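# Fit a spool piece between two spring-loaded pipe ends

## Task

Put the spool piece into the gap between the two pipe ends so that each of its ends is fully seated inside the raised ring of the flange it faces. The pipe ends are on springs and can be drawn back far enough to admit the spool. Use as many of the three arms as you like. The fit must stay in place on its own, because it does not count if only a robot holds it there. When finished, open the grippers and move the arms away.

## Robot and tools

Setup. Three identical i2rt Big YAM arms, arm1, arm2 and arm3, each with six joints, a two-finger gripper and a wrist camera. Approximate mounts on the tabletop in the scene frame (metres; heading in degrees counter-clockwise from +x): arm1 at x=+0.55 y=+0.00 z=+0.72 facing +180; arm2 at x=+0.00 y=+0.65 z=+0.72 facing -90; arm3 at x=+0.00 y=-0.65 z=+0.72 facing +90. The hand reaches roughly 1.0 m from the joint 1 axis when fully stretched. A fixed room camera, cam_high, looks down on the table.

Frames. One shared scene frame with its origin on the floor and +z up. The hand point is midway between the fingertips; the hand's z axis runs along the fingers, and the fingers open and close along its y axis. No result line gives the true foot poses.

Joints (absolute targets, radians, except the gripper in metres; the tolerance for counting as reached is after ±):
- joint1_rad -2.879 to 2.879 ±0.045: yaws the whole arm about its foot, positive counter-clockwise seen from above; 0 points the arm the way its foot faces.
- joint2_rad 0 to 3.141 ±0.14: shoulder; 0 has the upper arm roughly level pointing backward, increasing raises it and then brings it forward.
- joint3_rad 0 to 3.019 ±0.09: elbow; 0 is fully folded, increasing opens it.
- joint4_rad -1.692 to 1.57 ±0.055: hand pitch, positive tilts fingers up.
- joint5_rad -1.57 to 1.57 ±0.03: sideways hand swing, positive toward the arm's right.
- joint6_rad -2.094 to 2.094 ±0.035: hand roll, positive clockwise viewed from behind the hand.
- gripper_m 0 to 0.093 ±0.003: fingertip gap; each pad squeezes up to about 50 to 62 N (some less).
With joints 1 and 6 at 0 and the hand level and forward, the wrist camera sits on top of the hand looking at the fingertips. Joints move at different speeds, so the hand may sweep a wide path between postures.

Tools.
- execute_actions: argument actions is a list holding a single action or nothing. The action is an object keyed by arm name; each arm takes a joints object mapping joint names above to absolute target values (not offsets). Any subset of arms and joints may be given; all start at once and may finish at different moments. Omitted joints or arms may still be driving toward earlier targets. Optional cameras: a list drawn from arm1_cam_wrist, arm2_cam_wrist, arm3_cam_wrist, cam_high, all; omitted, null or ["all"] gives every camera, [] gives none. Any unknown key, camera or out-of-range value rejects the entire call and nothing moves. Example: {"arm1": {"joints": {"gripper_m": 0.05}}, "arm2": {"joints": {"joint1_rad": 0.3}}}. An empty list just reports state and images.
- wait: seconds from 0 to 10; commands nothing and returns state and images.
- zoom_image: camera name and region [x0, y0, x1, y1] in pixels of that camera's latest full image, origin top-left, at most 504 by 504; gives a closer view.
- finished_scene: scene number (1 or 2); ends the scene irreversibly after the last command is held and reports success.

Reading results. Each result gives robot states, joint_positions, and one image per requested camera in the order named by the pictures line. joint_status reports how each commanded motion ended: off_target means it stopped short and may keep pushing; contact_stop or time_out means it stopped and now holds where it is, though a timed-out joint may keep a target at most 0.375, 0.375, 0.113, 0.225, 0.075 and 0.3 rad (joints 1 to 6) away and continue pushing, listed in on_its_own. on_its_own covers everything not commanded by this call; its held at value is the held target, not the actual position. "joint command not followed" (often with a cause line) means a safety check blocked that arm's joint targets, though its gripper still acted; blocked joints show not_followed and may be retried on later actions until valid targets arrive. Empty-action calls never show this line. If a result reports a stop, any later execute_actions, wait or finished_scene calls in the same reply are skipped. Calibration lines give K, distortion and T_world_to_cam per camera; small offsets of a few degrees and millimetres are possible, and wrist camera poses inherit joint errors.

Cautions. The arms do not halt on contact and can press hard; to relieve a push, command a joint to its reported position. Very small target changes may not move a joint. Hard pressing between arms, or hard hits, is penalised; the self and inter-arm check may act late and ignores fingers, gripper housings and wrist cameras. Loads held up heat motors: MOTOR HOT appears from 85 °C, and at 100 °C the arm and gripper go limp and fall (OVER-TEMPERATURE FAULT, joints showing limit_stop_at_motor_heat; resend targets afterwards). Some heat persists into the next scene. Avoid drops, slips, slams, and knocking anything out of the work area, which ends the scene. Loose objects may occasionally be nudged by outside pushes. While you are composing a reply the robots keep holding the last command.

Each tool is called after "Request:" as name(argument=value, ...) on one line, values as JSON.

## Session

Request:
execute_actions(actions=[])

Scene clock: 0.00 s.
arm1.joint_positions: joint1_rad=+0.409 joint2_rad=+0.523 joint3_rad=+1.383 joint4_rad=-1.241 joint5_rad=+0.220 joint6_rad=+0.191 gripper_m=+0.095
arm1.joint_status: not commanded
arm1.hand: x=+0.3509 y=-0.0412 z=+1.3229 quat_wxyz=(+0.073, +0.825, +0.021, -0.561) (m; scene frame)
arm2.joint_positions: joint1_rad=+0.334 joint2_rad=+0.458 joint3_rad=+1.406 joint4_rad=-1.265 joint5_rad=+0.090 joint6_rad=+0.367 gripper_m=+0.095
arm2.joint_status: not commanded
arm2.hand: x=+0.0330 y=+0.4906 z=+1.3676 quat_wxyz=(-0.512, -0.610, -0.527, +0.296) (m; scene frame)
arm3.joint_positions: joint1_rad=+0.405 joint2_rad=+0.604 joint3_rad=+1.384 joint4_rad=-1.145 joint5_rad=-0.161 joint6_rad=-0.389 gripper_m=+0.095
arm3.joint_status: not commanded
arm3.hand: x=-0.1243 y=-0.4400 z=+1.3484 quat_wxyz=(-0.357, +0.775, -0.268, -0.447) (m; scene frame)
pictures: arm1_cam_wrist, arm2_cam_wrist, arm3_cam_wrist, cam_high
camera_calibration (this result's frames):
arm1_cam_wrist: T_world_to_cam=[[-0.121325, 0.987533, -0.100296, 0.218589], [0.834587, 0.0467885, -0.548886, 0.439146], [-0.53735, -0.150299, -0.829858, 1.40513], [0, 0, 0, 1]] pos_world=[0.415063, -0.0252212, 1.42903]
arm2_cam_wrist: T_world_to_cam=[[-0.94494, -0.0772363, -0.318, 0.509353], [0.116868, 0.828018, -0.548386, 0.346549], [0.305665, -0.555356, -0.773401, 1.44102], [0, 0, 0, 1]] pos_world=[0.000338286, 0.552671, 1.4665]
arm3_cam_wrist: T_world_to_cam=[[0.736131, 0.599731, 0.313742, -0.0681058], [0.661588, -0.539724, -0.520576, 0.552502], [-0.142871, 0.59078, -0.794082, 1.43683], [0, 0, 0, 1]] pos_world=[-0.110112, -0.509809, 1.44995]
Images, in order (width x height): arm1_cam_wrist 504x504, arm2_cam_wrist 504x504, arm3_cam_wrist 504x504, cam_high 672x504.

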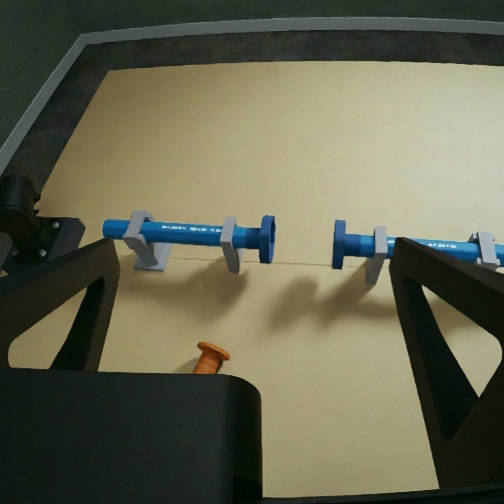

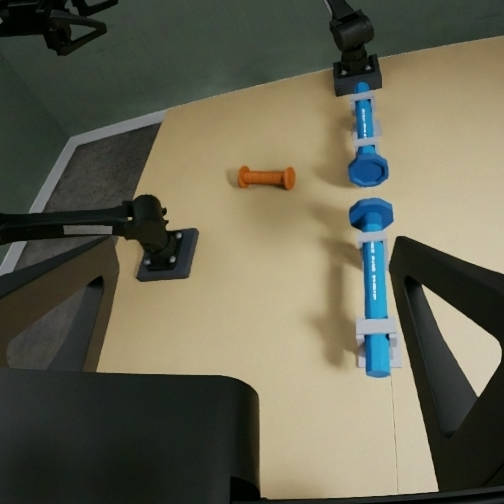

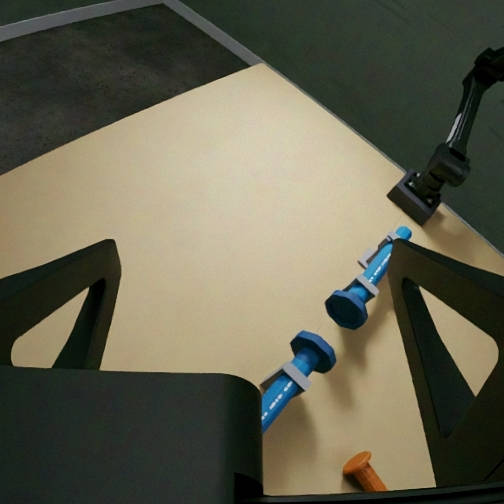

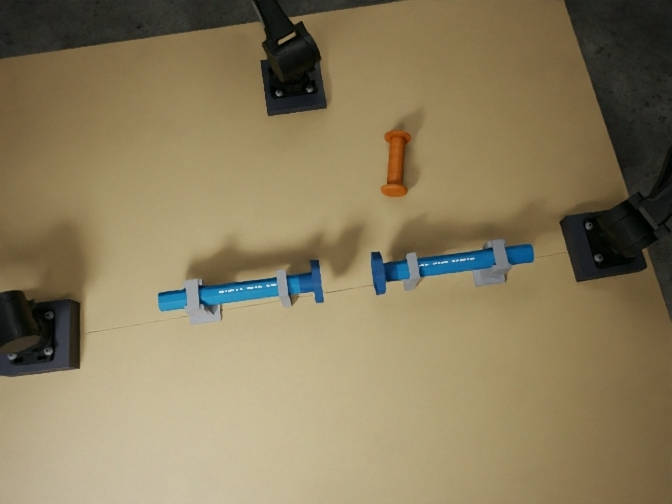

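Request:
execute_actions(actions=[{"arm1":{"joints":{"joint1_rad":0.68,"joint2_rad":1.33,"joint3_rad":0.88,"joint4_rad":-1.1,"joint5_rad":0,"joint6_rad":0.92}},"arm2":{"joints":{"joint1_rad":0.06,"joint2_rad":1.62,"joint3_rad":1.4,"joint4_rad":-1.33,"joint5_rad":0,"joint6_rad":0.05}},"arm3":{"joints":{"joint1_rad":0.03,"joint2_rad":1.39,"joint3_rad":1.16,"joint4_rad":-1.32,"joint5_rad":0,"joint6_rad":0.05}}}])

Scene clock: 14.20 s.
arm1.joint_positions: joint1_rad=+0.680 joint2_rad=+1.322 joint3_rad=+0.852 joint4_rad=-1.108 joint5_rad=+0.001 joint6_rad=+0.904 gripper_m=+0.095
arm1.joint_status: all done
arm1.hand: x=+0.2870 y=-0.2038 z=+0.8405 quat_wxyz=(-0.003, +0.993, -0.121, +0.001) (m; scene frame)
arm2.joint_positions: joint1_rad=+0.071 joint2_rad=+1.616 joint3_rad=+1.396 joint4_rad=-1.320 joint5_rad=+0.003 joint6_rad=+0.060 gripper_m=+0.095
arm2.joint_status: all done
arm2.hand: x=+0.0095 y=+0.1651 z=+0.9552 quat_wxyz=(-0.013, -0.721, -0.693, +0.016) (m; scene frame)
arm3.joint_positions: joint1_rad=+0.036 joint2_rad=+1.382 joint3_rad=+1.153 joint4_rad=-1.313 joint5_rad=-0.002 joint6_rad=+0.039 gripper_m=+0.095
arm3.joint_status: all done
arm3.hand: x=-0.0116 y=-0.2561 z=+0.9513 quat_wxyz=(-0.017, +0.703, -0.711, -0.014) (m; scene frame)
pictures: arm1_cam_wrist, arm2_cam_wrist, arm3_cam_wrist, cam_high
camera_calibration (this result's frames):
arm1_cam_wrist: T_world_to_cam=[[0.241623, 0.97037, -0.000309885, 0.131356], [0.790997, -0.196774, 0.579313, -0.750113], [0.562087, -0.140221, -0.815105, 0.620147], [0, 0, 0, 1]] pos_world=[0.213022, -0.188109, 0.940075]
arm2_cam_wrist: T_world_to_cam=[[-0.998948, 0.0457007, 0.00381891, 0.00365716], [0.0401091, 0.830268, 0.555919, -0.661771], [0.0222352, 0.555487, -0.831228, 0.822992], [0, 0, 0, 1]] pos_world=[0.0118969, 0.0921184, 1.05197]
arm3_cam_wrist: T_world_to_cam=[[0.999901, -0.0133443, 0.00438113, 0.00363423], [-0.0135753, -0.838218, 0.545166, -0.727607], [-0.00360255, -0.545172, -0.838317, 0.781798], [0, 0, 0, 1]] pos_world=[-0.0106949, -0.18363, 1.05205]
Images, in order (width x height): arm1_cam_wrist 504x504, arm2_cam_wrist 504x504, arm3_cam_wrist 504x504, cam_high 672x504.

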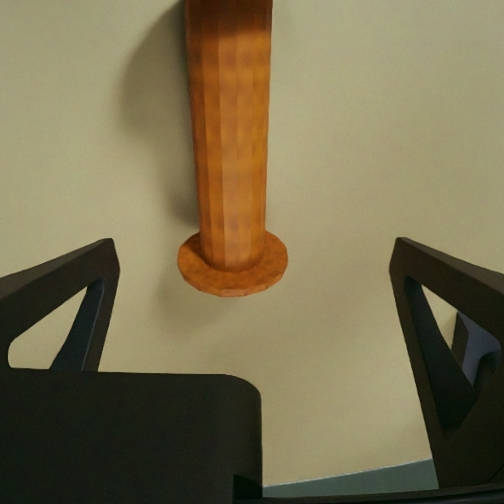

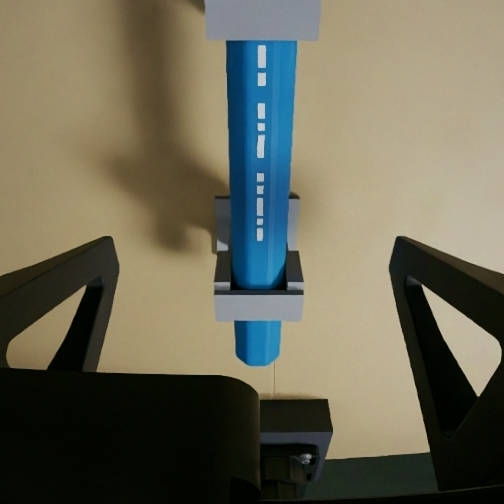

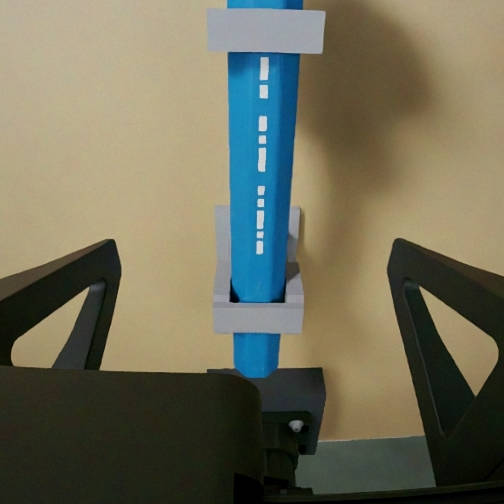

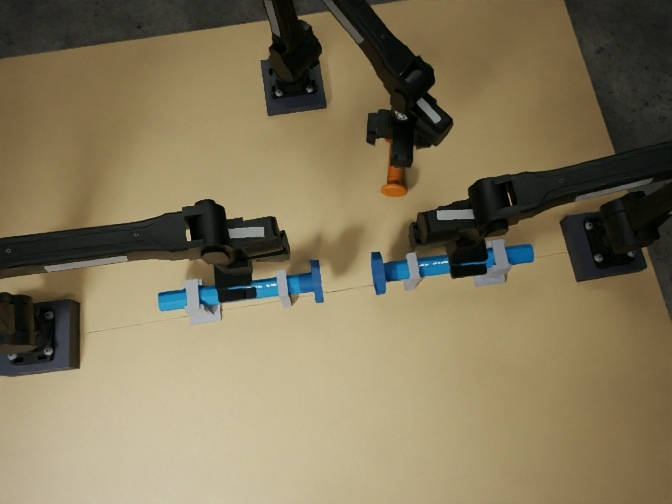

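Request:
execute_actions(actions=[{"arm1":{"joints":{"joint1_rad":0.663,"joint2_rad":1.57,"joint3_rad":0.785,"joint4_rad":-0.755,"joint6_rad":0.885}},"arm2":{"joints":{"joint1_rad":0.052,"joint2_rad":1.77,"joint3_rad":1.172,"joint4_rad":-0.965}},"arm3":{"joints":{"joint1_rad":0.018,"joint2_rad":1.532,"joint3_rad":0.915,"joint4_rad":-0.94}}}])

Scene clock: 24.50 s.
arm1.joint_positions: joint1_rad=+0.666 joint2_rad=+1.575 joint3_rad=+0.777 joint4_rad=-0.771 joint5_rad=+0.000 joint6_rad=+0.899 gripper_m=+0.095
arm1.joint_status: all done
arm1.hand: x=+0.2641 y=-0.2157 z=+0.7350 quat_wxyz=(+0.001, +0.992, -0.125, -0.002) (m; scene frame)
arm2.joint_positions: joint1_rad=+0.065 joint2_rad=+1.785 joint3_rad=+1.158 joint4_rad=-0.976 joint5_rad=+0.003 joint6_rad=+0.059 gripper_m=+0.095
arm2.joint_status: all done
arm2.hand: x=+0.0063 y=+0.1801 z=+0.7945 quat_wxyz=(+0.010, -0.722, -0.691, -0.005) (m; scene frame)
arm3.joint_positions: joint1_rad=+0.036 joint2_rad=+1.543 joint3_rad=+0.899 joint4_rad=-0.948 joint5_rad=-0.002 joint6_rad=+0.039 gripper_m=+0.095
arm3.joint_status: all done
arm3.hand: x=-0.0101 y=-0.2713 z=+0.8041 quat_wxyz=(+0.001, +0.702, -0.712, +0.005) (m; scene frame)
pictures: arm1_cam_wrist, arm2_cam_wrist, arm3_cam_wrist, cam_high
camera_calibration (this result's frames):
arm1_cam_wrist: T_world_to_cam=[[0.249349, 0.968376, -0.00853109, 0.151977], [0.793368, -0.199218, 0.575222, -0.671298], [0.555331, -0.150199, -0.817953, 0.547065], [0, 0, 0, 1]] pos_world=[0.190888, -0.198737, 0.834915]
arm2_cam_wrist: T_world_to_cam=[[-0.998697, 0.0504109, 0.00791258, -0.00366607], [0.0448691, 0.793684, 0.606674, -0.618545], [0.0243029, 0.606238, -0.794912, 0.643094], [0, 0, 0, 1]] pos_world=[0.00846323, 0.101245, 0.886487]
arm3_cam_wrist: T_world_to_cam=[[0.999884, -0.0138023, 0.00640711, 0.000754281], [-0.0149352, -0.809494, 0.586938, -0.685934], [-0.00291454, -0.586966, -0.809607, 0.615675], [0, 0, 0, 1]] pos_world=[-0.00920431, -0.193869, 0.901051]
Images, in order (width x height): arm1_cam_wrist 504x504, arm2_cam_wrist 504x504, arm3_cam_wrist 504x504, cam_high 672x504.

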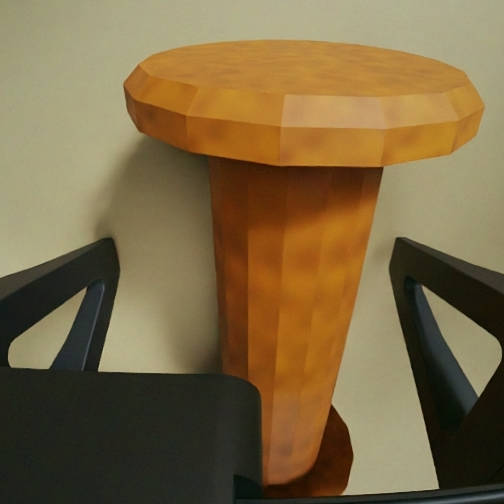

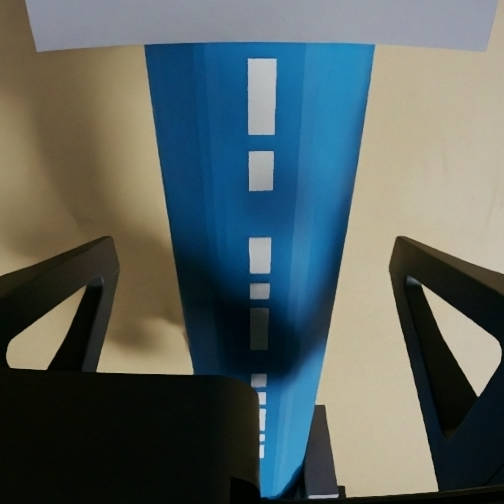

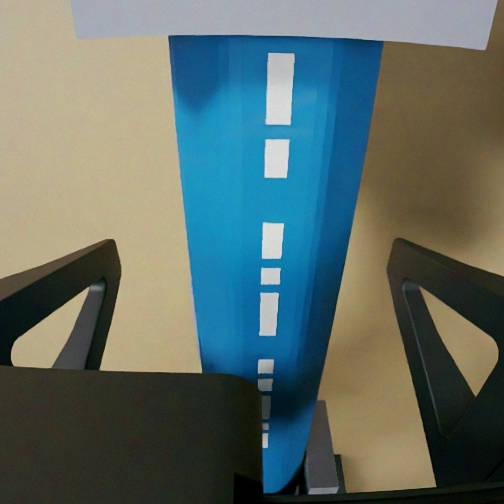

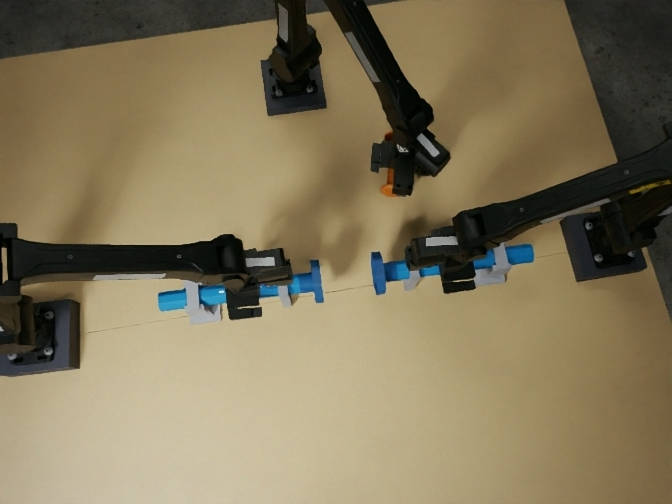

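Request:
execute_actions(actions=[{"arm1":{"joints":{"gripper_m":0}},"arm2":{"joints":{"gripper_m":0}},"arm3":{"joints":{"gripper_m":0,"joint1_rad":0.01}}}], cameras=[])

Request:
execute_actions(actions=[{"arm1":{"joints":{"joint2_rad":1.43,"joint3_rad":0.89,"joint4_rad":-0.98}},"arm2":{"joints":{"joint2_rad":1.615,"joint3_rad":0.985,"joint4_rad":-1.02}},"arm3":{"joints":{"joint2_rad":1.375,"joint3_rad":0.73,"joint4_rad":-0.995}}}], cameras=[])

Request:
execute_actions(actions=[{"arm1":{"joints":{"joint1_rad":0.075,"joint2_rad":1.66,"joint3_rad":1.19,"joint4_rad":-1.055,"joint6_rad":1.67}}}], cameras=["arm1_cam_wrist","cam_high"])

Request:
zoom_image(camera="cam_high", region=[250, 190, 450, 320])

Scene clock: 39.53 s.
arm1.joint_positions: joint1_rad=+0.666 joint2_rad=+1.575 joint3_rad=+0.776 joint4_rad=-0.768 joint5_rad=+0.000 joint6_rad=+0.897 gripper_m=+0.034
arm1.joint_status: gripper_m off_target (ended at +0.034, target +0.000)
arm1.hand: x=+0.2635 y=-0.2159 z=+0.7349 quat_wxyz=(+0.002, +0.992, -0.125, -0.003) (m; scene frame)
arm2.joint_positions: joint1_rad=+0.064 joint2_rad=+1.785 joint3_rad=+1.158 joint4_rad=-0.975 joint5_rad=+0.004 joint6_rad=+0.057 gripper_m=+0.039
arm2.joint_status: gripper_m off_target (ended at +0.039, target +0.000)
arm2.hand: x=+0.0057 y=+0.1799 z=+0.7946 quat_wxyz=(+0.009, -0.722, -0.692, -0.005) (m; scene frame)
arm3.joint_positions: joint1_rad=+0.027 joint2_rad=+1.543 joint3_rad=+0.899 joint4_rad=-0.947 joint5_rad=-0.002 joint6_rad=+0.040 gripper_m=+0.039
arm3.joint_status: gripper_m off_target (ended at +0.039, target +0.000); the others done
arm3.hand: x=-0.0067 y=-0.2709 z=+0.8043 quat_wxyz=(+0.001, +0.699, -0.715, +0.004) (m; scene frame)
pictures: none
No camera images: the call's "cameras" was empty. Leave "cameras" out to get every camera's image.

Scene clock: 41.57 s.
arm1.joint_positions: joint1_rad=+0.666 joint2_rad=+1.432 joint3_rad=+0.857 joint4_rad=-0.965 joint5_rad=+0.000 joint6_rad=+0.897 gripper_m=+0.034
arm1.joint_status: all done
arm1.hand: x=+0.2588 y=-0.2196 z=+0.8071 quat_wxyz=(+0.011, +0.992, -0.125, -0.013) (m; scene frame)
arm2.joint_positions: joint1_rad=+0.064 joint2_rad=+1.708 joint3_rad=+1.052 joint4_rad=-0.906 joint5_rad=+0.003 joint6_rad=+0.055 gripper_m=+0.039
arm2.joint_status: joint4_rad time_out (moved +0.069 of -0.045); the others done
arm2.on_its_own: joint4_rad reads -0.906 and still pushes toward -1.020 since a time_out
arm2.hand: x=+0.0056 y=+0.2043 z=+0.7956 quat_wxyz=(-0.006, -0.721, -0.693, +0.009) (m; scene frame)
arm3.joint_positions: joint1_rad=+0.027 joint2_rad=+1.450 joint3_rad=+0.795 joint4_rad=-0.881 joint5_rad=-0.004 joint6_rad=+0.040 gripper_m=+0.039
arm3.joint_status: joint4_rad time_out (moved +0.066 of -0.048); the others done
arm3.on_its_own: joint4_rad reads -0.881 and still pushes toward -0.995 since a time_out
arm3.hand: x=-0.0066 y=-0.2955 z=+0.8042 quat_wxyz=(-0.017, +0.699, -0.715, -0.017) (m; scene frame)
pictures: none
No camera images: the call's "cameras" was empty. Leave "cameras" out to get every camera's image.

not run: a stop came earlier in this reply.

Region (250, 190, 450, 320) of cam_high's 672x504 image, scaled by 2.520, with more detail than that image has; it fills the top 328 rows of this view, and the rest is white.

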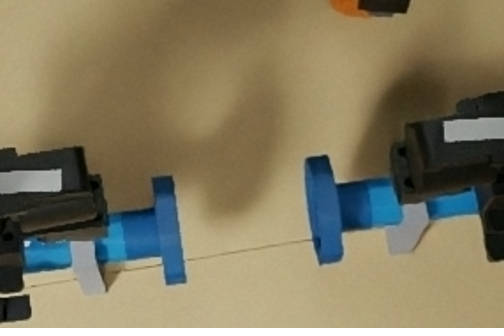

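Request:
execute_actions(actions=[{"arm1":{"joints":{"joint1_rad":0.075,"joint2_rad":1.66,"joint3_rad":1.19,"joint4_rad":-1.055,"joint6_rad":1.67}}}], cameras=["arm1_cam_wrist","cam_high"])

Request:
zoom_image(camera="cam_high", region=[250, 190, 450, 320])

Scene clock: 46.40 s.
arm1.joint_positions: joint1_rad=+0.069 joint2_rad=+1.661 joint3_rad=+1.137 joint4_rad=-1.040 joint5_rad=+0.001 joint6_rad=+1.655 gripper_m=+0.034
arm1.joint_status: all done
arm1.hand: x=+0.0946 y=-0.0222 z=+0.8103 quat_wxyz=(+0.004, +0.695, -0.719, -0.003) (m; scene frame)
arm2.joint_positions: joint1_rad=+0.064 joint2_rad=+1.708 joint3_rad=+1.052 joint4_rad=-0.906 joint5_rad=+0.003 joint6_rad=+0.055 gripper_m=+0.039
arm2.joint_status: not commanded
arm2.on_its_own: joint4_rad reads -0.906 and still pushes toward -1.020 since a time_out
arm2.hand: x=+0.0056 y=+0.2043 z=+0.7956 quat_wxyz=(-0.006, -0.721, -0.693, +0.009) (m; scene frame)
arm3.joint_positions: joint1_rad=+0.027 joint2_rad=+1.450 joint3_rad=+0.795 joint4_rad=-0.881 joint5_rad=-0.004 joint6_rad=+0.040 gripper_m=+0.039
arm3.joint_status: not commanded
arm3.on_its_own: joint4_rad reads -0.881 and still pushes toward -0.995 since a time_out
arm3.hand: x=-0.0066 y=-0.2955 z=+0.8042 quat_wxyz=(-0.017, +0.699, -0.715, -0.017) (m; scene frame)
pictures: arm1_cam_wrist, cam_high
joint command not followed: on one or more control steps a check withheld the commanded joint targets of the arm1 arm, and it was not sent them on those steps.
cause: the commanded joint targets would bring a part of the robot too close to another arm (this arm's wrist (the part past joint 4) and the other arm's wrist (the part past joint 4)); next, command targets that bring no part of the robot closer to that arm.
camera_calibration (this result's frames):
arm1_cam_wrist: T_world_to_cam=[[0.999268, -0.0347233, -0.0160266, -0.0796253], [-0.0190575, -0.815451, 0.578512, -0.481116], [-0.0331568, -0.577784, -0.815516, 0.7761], [0, 0, 0, 1]] pos_world=[0.0961312, 0.0533269, 0.909977]
Images, in order (width x height): arm1_cam_wrist 504x504, cam_high 672x504.

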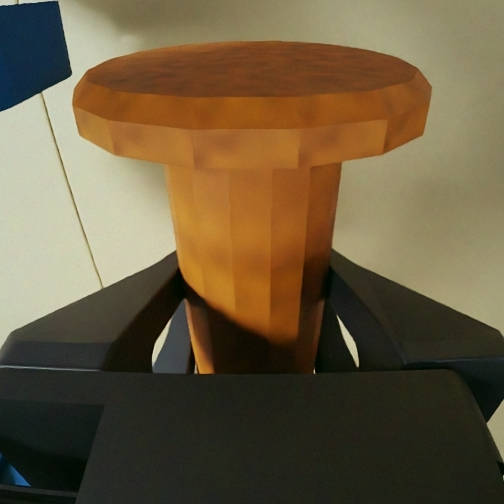

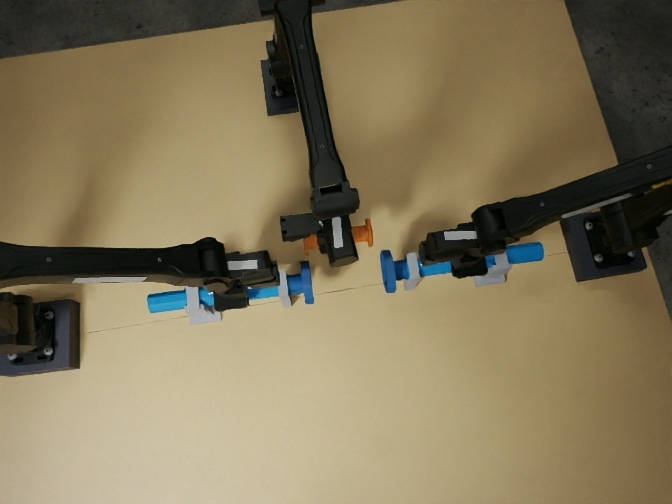

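Region (250, 190, 450, 320) of cam_high's 672x504 image, scaled by 2.520, with more detail than that image has; it fills the top 328 rows of this view, and the rest is white.

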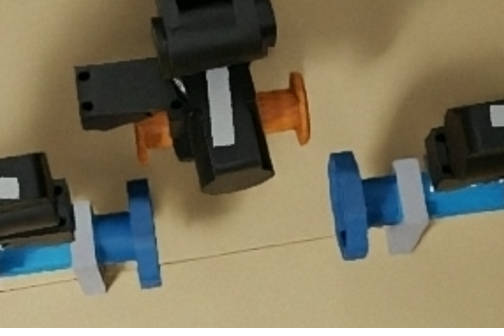

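Request:
execute_actions(actions=[{"arm1":{"joints":{"joint1_rad":0.088,"joint2_rad":1.722,"joint3_rad":1.285,"joint4_rad":-1.07,"joint6_rad":1.68}}}], cameras=["arm1_cam_wrist","cam_high"])

Request:
zoom_image(camera="cam_high", region=[250, 190, 450, 320])

Scene clock: 51.63 s.
arm1.joint_positions: joint1_rad=+0.084 joint2_rad=+1.736 joint3_rad=+1.234 joint4_rad=-1.058 joint5_rad=+0.001 joint6_rad=+1.665 gripper_m=+0.034
arm1.joint_status: all done
arm1.hand: x=+0.0627 y=-0.0310 z=+0.8090 quat_wxyz=(+0.005, +0.697, -0.718, -0.004) (m; scene frame)
arm2.joint_positions: joint1_rad=+0.064 joint2_rad=+1.708 joint3_rad=+1.052 joint4_rad=-0.906 joint5_rad=+0.003 joint6_rad=+0.055 gripper_m=+0.039
arm2.joint_status: not commanded
arm2.on_its_own: joint4_rad reads -0.906 and still pushes toward -1.020 since a time_out
arm2.hand: x=+0.0056 y=+0.2043 z=+0.7956 quat_wxyz=(-0.006, -0.721, -0.693, +0.009) (m; scene frame)
arm3.joint_positions: joint1_rad=+0.027 joint2_rad=+1.450 joint3_rad=+0.795 joint4_rad=-0.881 joint5_rad=-0.004 joint6_rad=+0.040 gripper_m=+0.039
arm3.joint_status: not commanded
arm3.on_its_own: joint4_rad reads -0.881 and still pushes toward -0.995 since a time_out
arm3.hand: x=-0.0066 y=-0.2955 z=+0.8042 quat_wxyz=(-0.017, +0.699, -0.715, -0.017) (m; scene frame)
pictures: arm1_cam_wrist, cam_high
camera_calibration (this result's frames):
arm1_cam_wrist: T_world_to_cam=[[0.999344, -0.0305359, -0.0194462, -0.0451821], [-0.0136513, -0.815358, 0.578796, -0.488762], [-0.0335297, -0.578151, -0.81524, 0.768632], [0, 0, 0, 1]] pos_world=[0.0642523, 0.0444903, 0.908635]
Images, in order (width x height): arm1_cam_wrist 504x504, cam_high 672x504.

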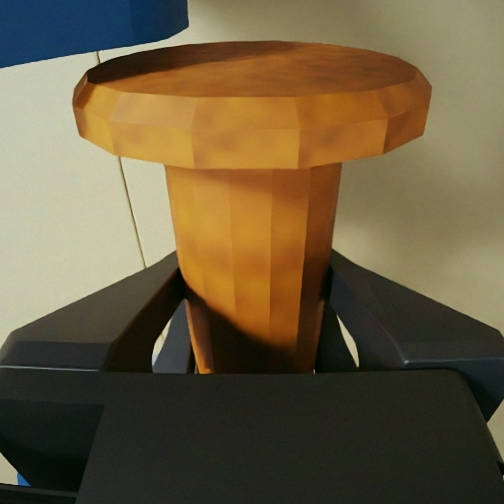

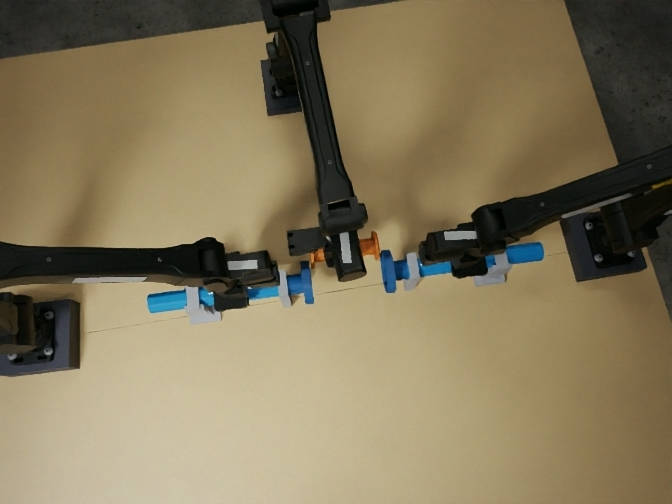

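Region (250, 190, 450, 320) of cam_high's 672x504 image, scaled by 2.520, with more detail than that image has; it fills the top 328 rows of this view, and the rest is white.

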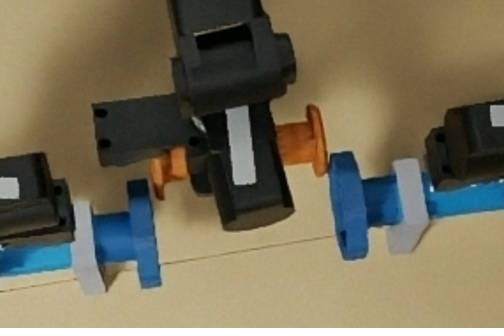

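Request:
execute_actions(actions=[{"arm1":{"joints":{"joint1_rad":0.062,"joint2_rad":1.858,"joint3_rad":1.485,"joint4_rad":-1.133,"joint6_rad":1.64}}}], cameras=["arm1_cam_wrist","cam_high"])

Request:
zoom_image(camera="cam_high", region=[250, 190, 450, 320])

Scene clock: 56.53 s.
arm1.joint_positions: joint1_rad=+0.068 joint2_rad=+1.880 joint3_rad=+1.429 joint4_rad=-1.119 joint5_rad=-0.001 joint6_rad=+1.655 gripper_m=+0.034
arm1.joint_status: all done
arm1.hand: x=+0.0049 y=-0.0264 z=+0.8043 quat_wxyz=(+0.002, +0.694, -0.720, -0.001) (m; scene frame)
arm2.joint_positions: joint1_rad=+0.064 joint2_rad=+1.708 joint3_rad=+1.052 joint4_rad=-0.906 joint5_rad=+0.003 joint6_rad=+0.055 gripper_m=+0.039
arm2.joint_status: not commanded
arm2.on_its_own: joint4_rad reads -0.906 and still pushes toward -1.020 since a time_out
arm2.hand: x=+0.0056 y=+0.2043 z=+0.7956 quat_wxyz=(-0.006, -0.721, -0.693, +0.009) (m; scene frame)
arm3.joint_positions: joint1_rad=+0.027 joint2_rad=+1.450 joint3_rad=+0.795 joint4_rad=-0.881 joint5_rad=-0.004 joint6_rad=+0.040 gripper_m=+0.039
arm3.joint_status: not commanded
arm3.on_its_own: joint4_rad reads -0.881 and still pushes toward -0.995 since a time_out
arm3.hand: x=-0.0066 y=-0.2955 z=+0.8042 quat_wxyz=(-0.017, +0.699, -0.715, -0.017) (m; scene frame)
pictures: arm1_cam_wrist, cam_high
camera_calibration (this result's frames):
arm1_cam_wrist: T_world_to_cam=[[0.999273, -0.0366352, -0.0105418, 0.00533177], [-0.0237434, -0.814455, 0.579741, -0.483724], [-0.0298247, -0.579069, -0.814733, 0.765152], [0, 0, 0, 1]] pos_world=[0.00600732, 0.0492999, 0.903885]
Images, in order (width x height): arm1_cam_wrist 504x504, cam_high 672x504.

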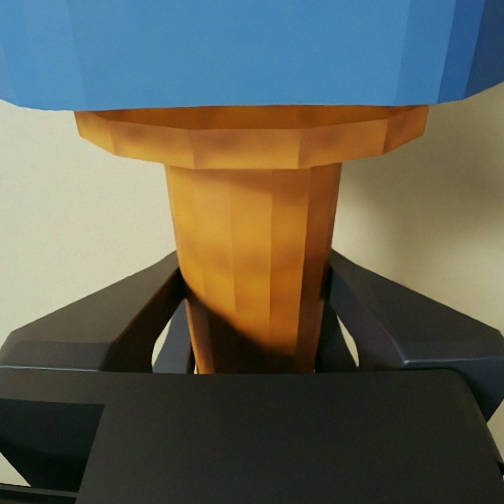

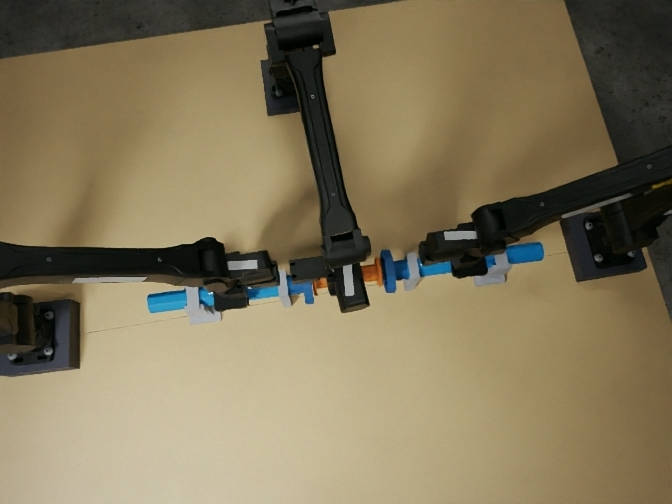

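Region (250, 190, 450, 320) of cam_high's 672x504 image, scaled by 2.520, with more detail than that image has; it fills the top 328 rows of this view, and the rest is white.

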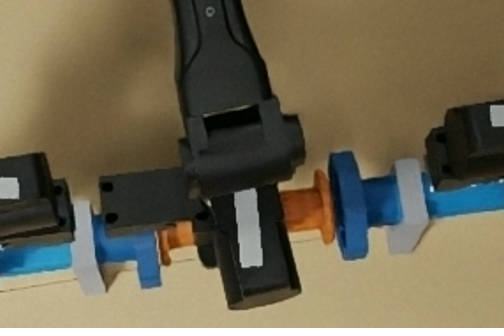

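Request:
execute_actions(actions=[{"arm1":{"joints":{"joint4_rad":-1.10}},"arm2":{"joints":{"joint2_rad":1.72,"joint3_rad":1.065,"joint4_rad":-0.90}},"arm3":{"joints":{"joint2_rad":1.463,"joint3_rad":0.81,"joint4_rad":-0.88}}}], cameras=["arm1_cam_wrist","cam_high"])

Request:
zoom_image(camera="cam_high", region=[250, 190, 450, 320])

Scene clock: 61.80 s.
arm1.joint_positions: joint1_rad=+0.068 joint2_rad=+1.880 joint3_rad=+1.429 joint4_rad=-1.116 joint5_rad=-0.001 joint6_rad=+1.655 gripper_m=+0.034
arm1.joint_status: all done
arm1.hand: x=+0.0041 y=-0.0264 z=+0.8044 quat_wxyz=(+0.003, +0.694, -0.720, -0.002) (m; scene frame)
arm2.joint_positions: joint1_rad=+0.064 joint2_rad=+1.713 joint3_rad=+1.056 joint4_rad=-0.883 joint5_rad=+0.002 joint6_rad=+0.055 gripper_m=+0.039
arm2.joint_status: all done
arm2.hand: x=+0.0057 y=+0.1976 z=+0.7947 quat_wxyz=(-0.014, -0.721, -0.693, +0.016) (m; scene frame)
arm3.joint_positions: joint1_rad=+0.027 joint2_rad=+1.460 joint3_rad=+0.803 joint4_rad=-0.860 joint5_rad=-0.004 joint6_rad=+0.040 gripper_m=+0.039
arm3.joint_status: all done
arm3.hand: x=-0.0068 y=-0.2873 z=+0.8038 quat_wxyz=(-0.024, +0.699, -0.715, -0.024) (m; scene frame)
pictures: arm1_cam_wrist, cam_high
camera_calibration (this result's frames):
arm1_cam_wrist: T_world_to_cam=[[0.999236, -0.0366385, -0.0135823, 0.00852508], [-0.0219772, -0.814369, 0.579932, -0.483932], [-0.0323088, -0.57919, -0.814552, 0.764973], [0, 0, 0, 1]] pos_world=[0.00556132, 0.0492781, 0.903874]
Images, in order (width x height): arm1_cam_wrist 504x504, cam_high 672x504.

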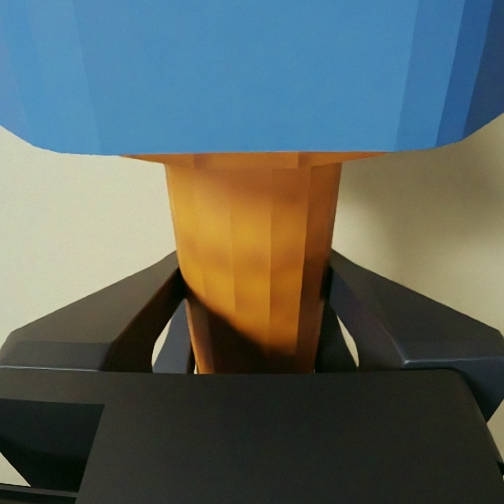

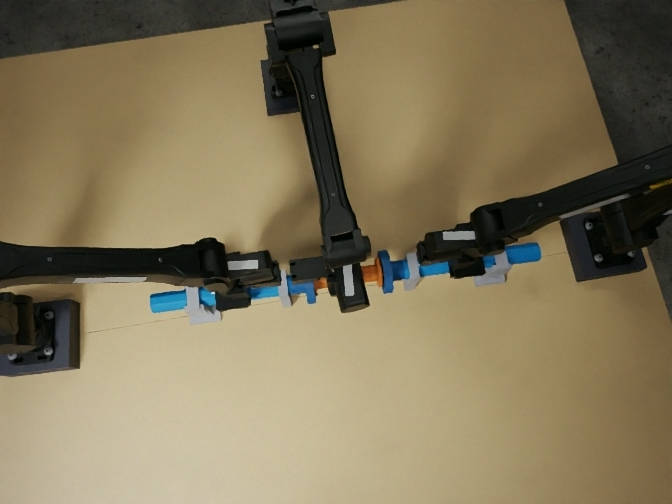

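Region (250, 190, 450, 320) of cam_high's 672x504 image, scaled by 2.520, with more detail than that image has; it fills the top 328 rows of this view, and the rest is white.

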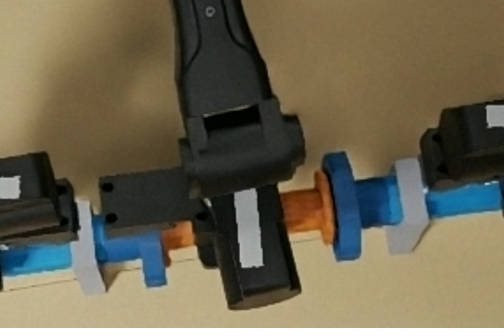

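Weaker spring; ease further with q4.

Request:
execute_actions(actions=[{"arm2":{"joints":{"joint4_rad":-0.86}},"arm3":{"joints":{"joint4_rad":-0.835}}}], cameras=["arm1_cam_wrist","cam_high"])

Request:
zoom_image(camera="cam_high", region=[250, 190, 450, 320])

Scene clock: 65.93 s.
arm1.joint_positions: joint1_rad=+0.068 joint2_rad=+1.880 joint3_rad=+1.429 joint4_rad=-1.115 joint5_rad=-0.002 joint6_rad=+1.655 gripper_m=+0.034
arm1.joint_status: not commanded
arm1.hand: x=+0.0039 y=-0.0266 z=+0.8044 quat_wxyz=(+0.004, +0.694, -0.720, -0.002) (m; scene frame)
arm2.joint_positions: joint1_rad=+0.064 joint2_rad=+1.713 joint3_rad=+1.056 joint4_rad=-0.864 joint5_rad=+0.002 joint6_rad=+0.055 gripper_m=+0.039
arm2.joint_status: all done
arm2.hand: x=+0.0056 y=+0.1930 z=+0.7949 quat_wxyz=(-0.021, -0.721, -0.692, +0.022) (m; scene frame)
arm3.joint_positions: joint1_rad=+0.027 joint2_rad=+1.460 joint3_rad=+0.803 joint4_rad=-0.834 joint5_rad=-0.004 joint6_rad=+0.040 gripper_m=+0.039
arm3.joint_status: all done
arm3.hand: x=-0.0068 y=-0.2810 z=+0.8042 quat_wxyz=(-0.033, +0.698, -0.714, -0.033) (m; scene frame)
pictures: arm1_cam_wrist, cam_high
camera_calibration (this result's frames):
arm1_cam_wrist: T_world_to_cam=[[0.999227, -0.0366464, -0.0142447, 0.00922789], [-0.0215603, -0.813684, 0.580908, -0.484873], [-0.0328789, -0.580151, -0.813845, 0.764258], [0, 0, 0, 1]] pos_world=[0.00545315, 0.0491899, 0.903785]
Images, in order (width x height): arm1_cam_wrist 504x504, cam_high 672x504.

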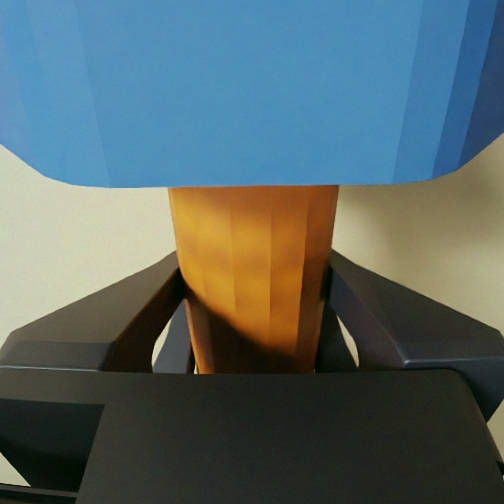

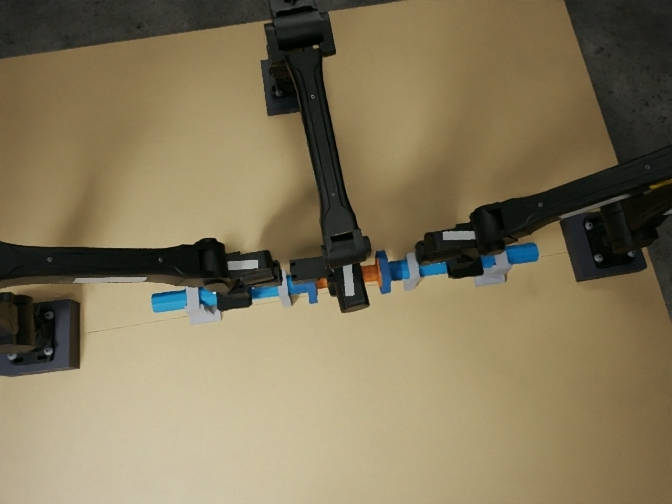

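Region (250, 190, 450, 320) of cam_high's 672x504 image, scaled by 2.520, with more detail than that image has; it fills the top 328 rows of this view, and the rest is white.

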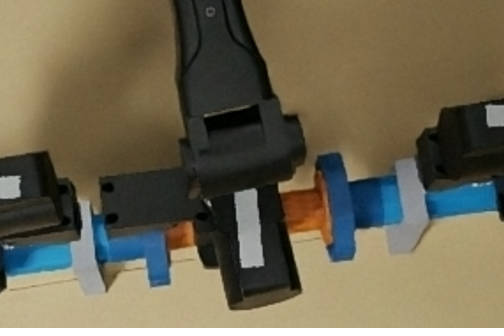

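Request:
execute_actions(actions=[{"arm1":{"joints":{"gripper_m":0.09}},"arm2":{"joints":{"gripper_m":0.09}},"arm3":{"joints":{"gripper_m":0.09}}}], cameras=[])

Request:
execute_actions(actions=[{"arm1":{"joints":{"joint2_rad":1.76,"joint3_rad":1.63,"joint4_rad":-1.4}},"arm2":{"joints":{"joint2_rad":1.42,"joint3_rad":1.17,"joint4_rad":-1.3}},"arm3":{"joints":{"joint2_rad":1.2,"joint3_rad":0.95,"joint4_rad":-1.3}}}], cameras=[])

Request:
execute_actions(actions=[{"arm1":{"joints":{"joint2_rad":1.35,"joint3_rad":1.35}}}], cameras=["cam_high"])

Scene clock: 71.03 s.
arm1.joint_positions: joint1_rad=+0.067 joint2_rad=+1.875 joint3_rad=+1.441 joint4_rad=-1.115 joint5_rad=-0.002 joint6_rad=+1.655 gripper_m=+0.090
arm1.joint_status: all done
arm1.hand: x=-0.0012 y=-0.0266 z=+0.8109 quat_wxyz=(+0.010, +0.694, -0.720, -0.007) (m; scene frame)
arm2.joint_positions: joint1_rad=+0.064 joint2_rad=+1.713 joint3_rad=+1.056 joint4_rad=-0.864 joint5_rad=+0.002 joint6_rad=+0.055 gripper_m=+0.090
arm2.joint_status: all done
arm2.hand: x=+0.0056 y=+0.1930 z=+0.7949 quat_wxyz=(-0.021, -0.721, -0.692, +0.022) (m; scene frame)
arm3.joint_positions: joint1_rad=+0.027 joint2_rad=+1.460 joint3_rad=+0.803 joint4_rad=-0.834 joint5_rad=-0.003 joint6_rad=+0.040 gripper_m=+0.090
arm3.joint_status: all done
arm3.hand: x=-0.0067 y=-0.2810 z=+0.8042 quat_wxyz=(-0.033, +0.698, -0.714, -0.033) (m; scene frame)
pictures: none
No camera images: the call's "cameras" was empty. Leave "cameras" out to get every camera's image.

Scene clock: 72.27 s.
arm1.joint_positions: joint1_rad=+0.067 joint2_rad=+1.753 joint3_rad=+1.604 joint4_rad=-1.385 joint5_rad=-0.002 joint6_rad=+1.655 gripper_m=+0.090
arm1.joint_status: all done
arm1.hand: x=+0.0070 y=-0.0262 z=+0.9342 quat_wxyz=(+0.016, +0.694, -0.719, -0.012) (m; scene frame)
arm2.joint_positions: joint1_rad=+0.064 joint2_rad=+1.406 joint3_rad=+1.144 joint4_rad=-1.291 joint5_rad=+0.002 joint6_rad=+0.055 gripper_m=+0.090
arm2.joint_status: all done
arm2.hand: x=+0.0051 y=+0.2518 z=+0.9481 quat_wxyz=(-0.009, -0.721, -0.693, +0.012) (m; scene frame)
arm3.joint_positions: joint1_rad=+0.027 joint2_rad=+1.187 joint3_rad=+0.933 joint4_rad=-1.293 joint5_rad=-0.003 joint6_rad=+0.040 gripper_m=+0.090
arm3.joint_status: all done
arm3.hand: x=-0.0067 y=-0.3338 z=+0.9328 quat_wxyz=(-0.014, +0.699, -0.715, -0.012) (m; scene frame)
pictures: none
No camera images: the call's "cameras" was empty. Leave "cameras" out to get every camera's image.

Scene clock: 73.70 s.
arm1.joint_positions: joint1_rad=+0.067 joint2_rad=+1.348 joint3_rad=+1.344 joint4_rad=-1.388 joint5_rad=-0.002 joint6_rad=+1.654 gripper_m=+0.090
arm1.joint_status: all done
arm1.hand: x=+0.1211 y=-0.0206 z=+1.0172 quat_wxyz=(+0.069, +0.692, -0.716, -0.059) (m; scene frame)
arm2.joint_positions: joint1_rad=+0.064 joint2_rad=+1.406 joint3_rad=+1.144 joint4_rad=-1.291 joint5_rad=+0.002 joint6_rad=+0.055 gripper_m=+0.090
arm2.joint_status: not commanded
arm2.hand: x=+0.0051 y=+0.2518 z=+0.9481 quat_wxyz=(-0.009, -0.721, -0.693, +0.012) (m; scene frame)
arm3.joint_positions: joint1_rad=+0.027 joint2_rad=+1.187 joint3_rad=+0.933 joint4_rad=-1.293 joint5_rad=-0.003 joint6_rad=+0.040 gripper_m=+0.090
arm3.joint_status: not commanded
arm3.hand: x=-0.0067 y=-0.3338 z=+0.9328 quat_wxyz=(-0.014, +0.699, -0.715, -0.012) (m; scene frame)
pictures: cam_high
Images, in order (width x height): cam_high 672x504.

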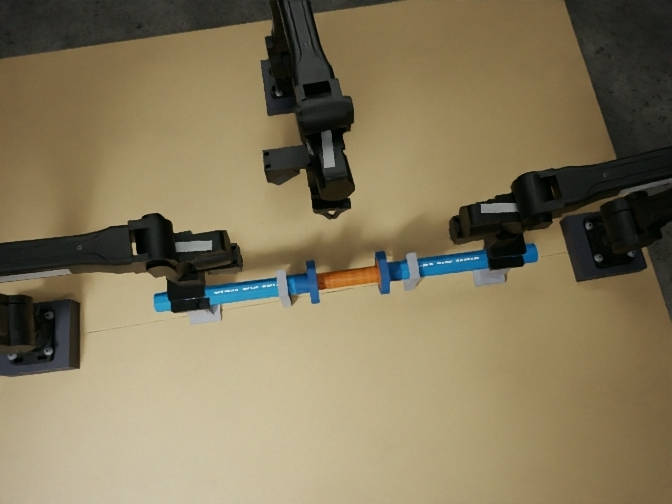

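Request:
finished_scene(scene=2)

The scene is finished: the task was done.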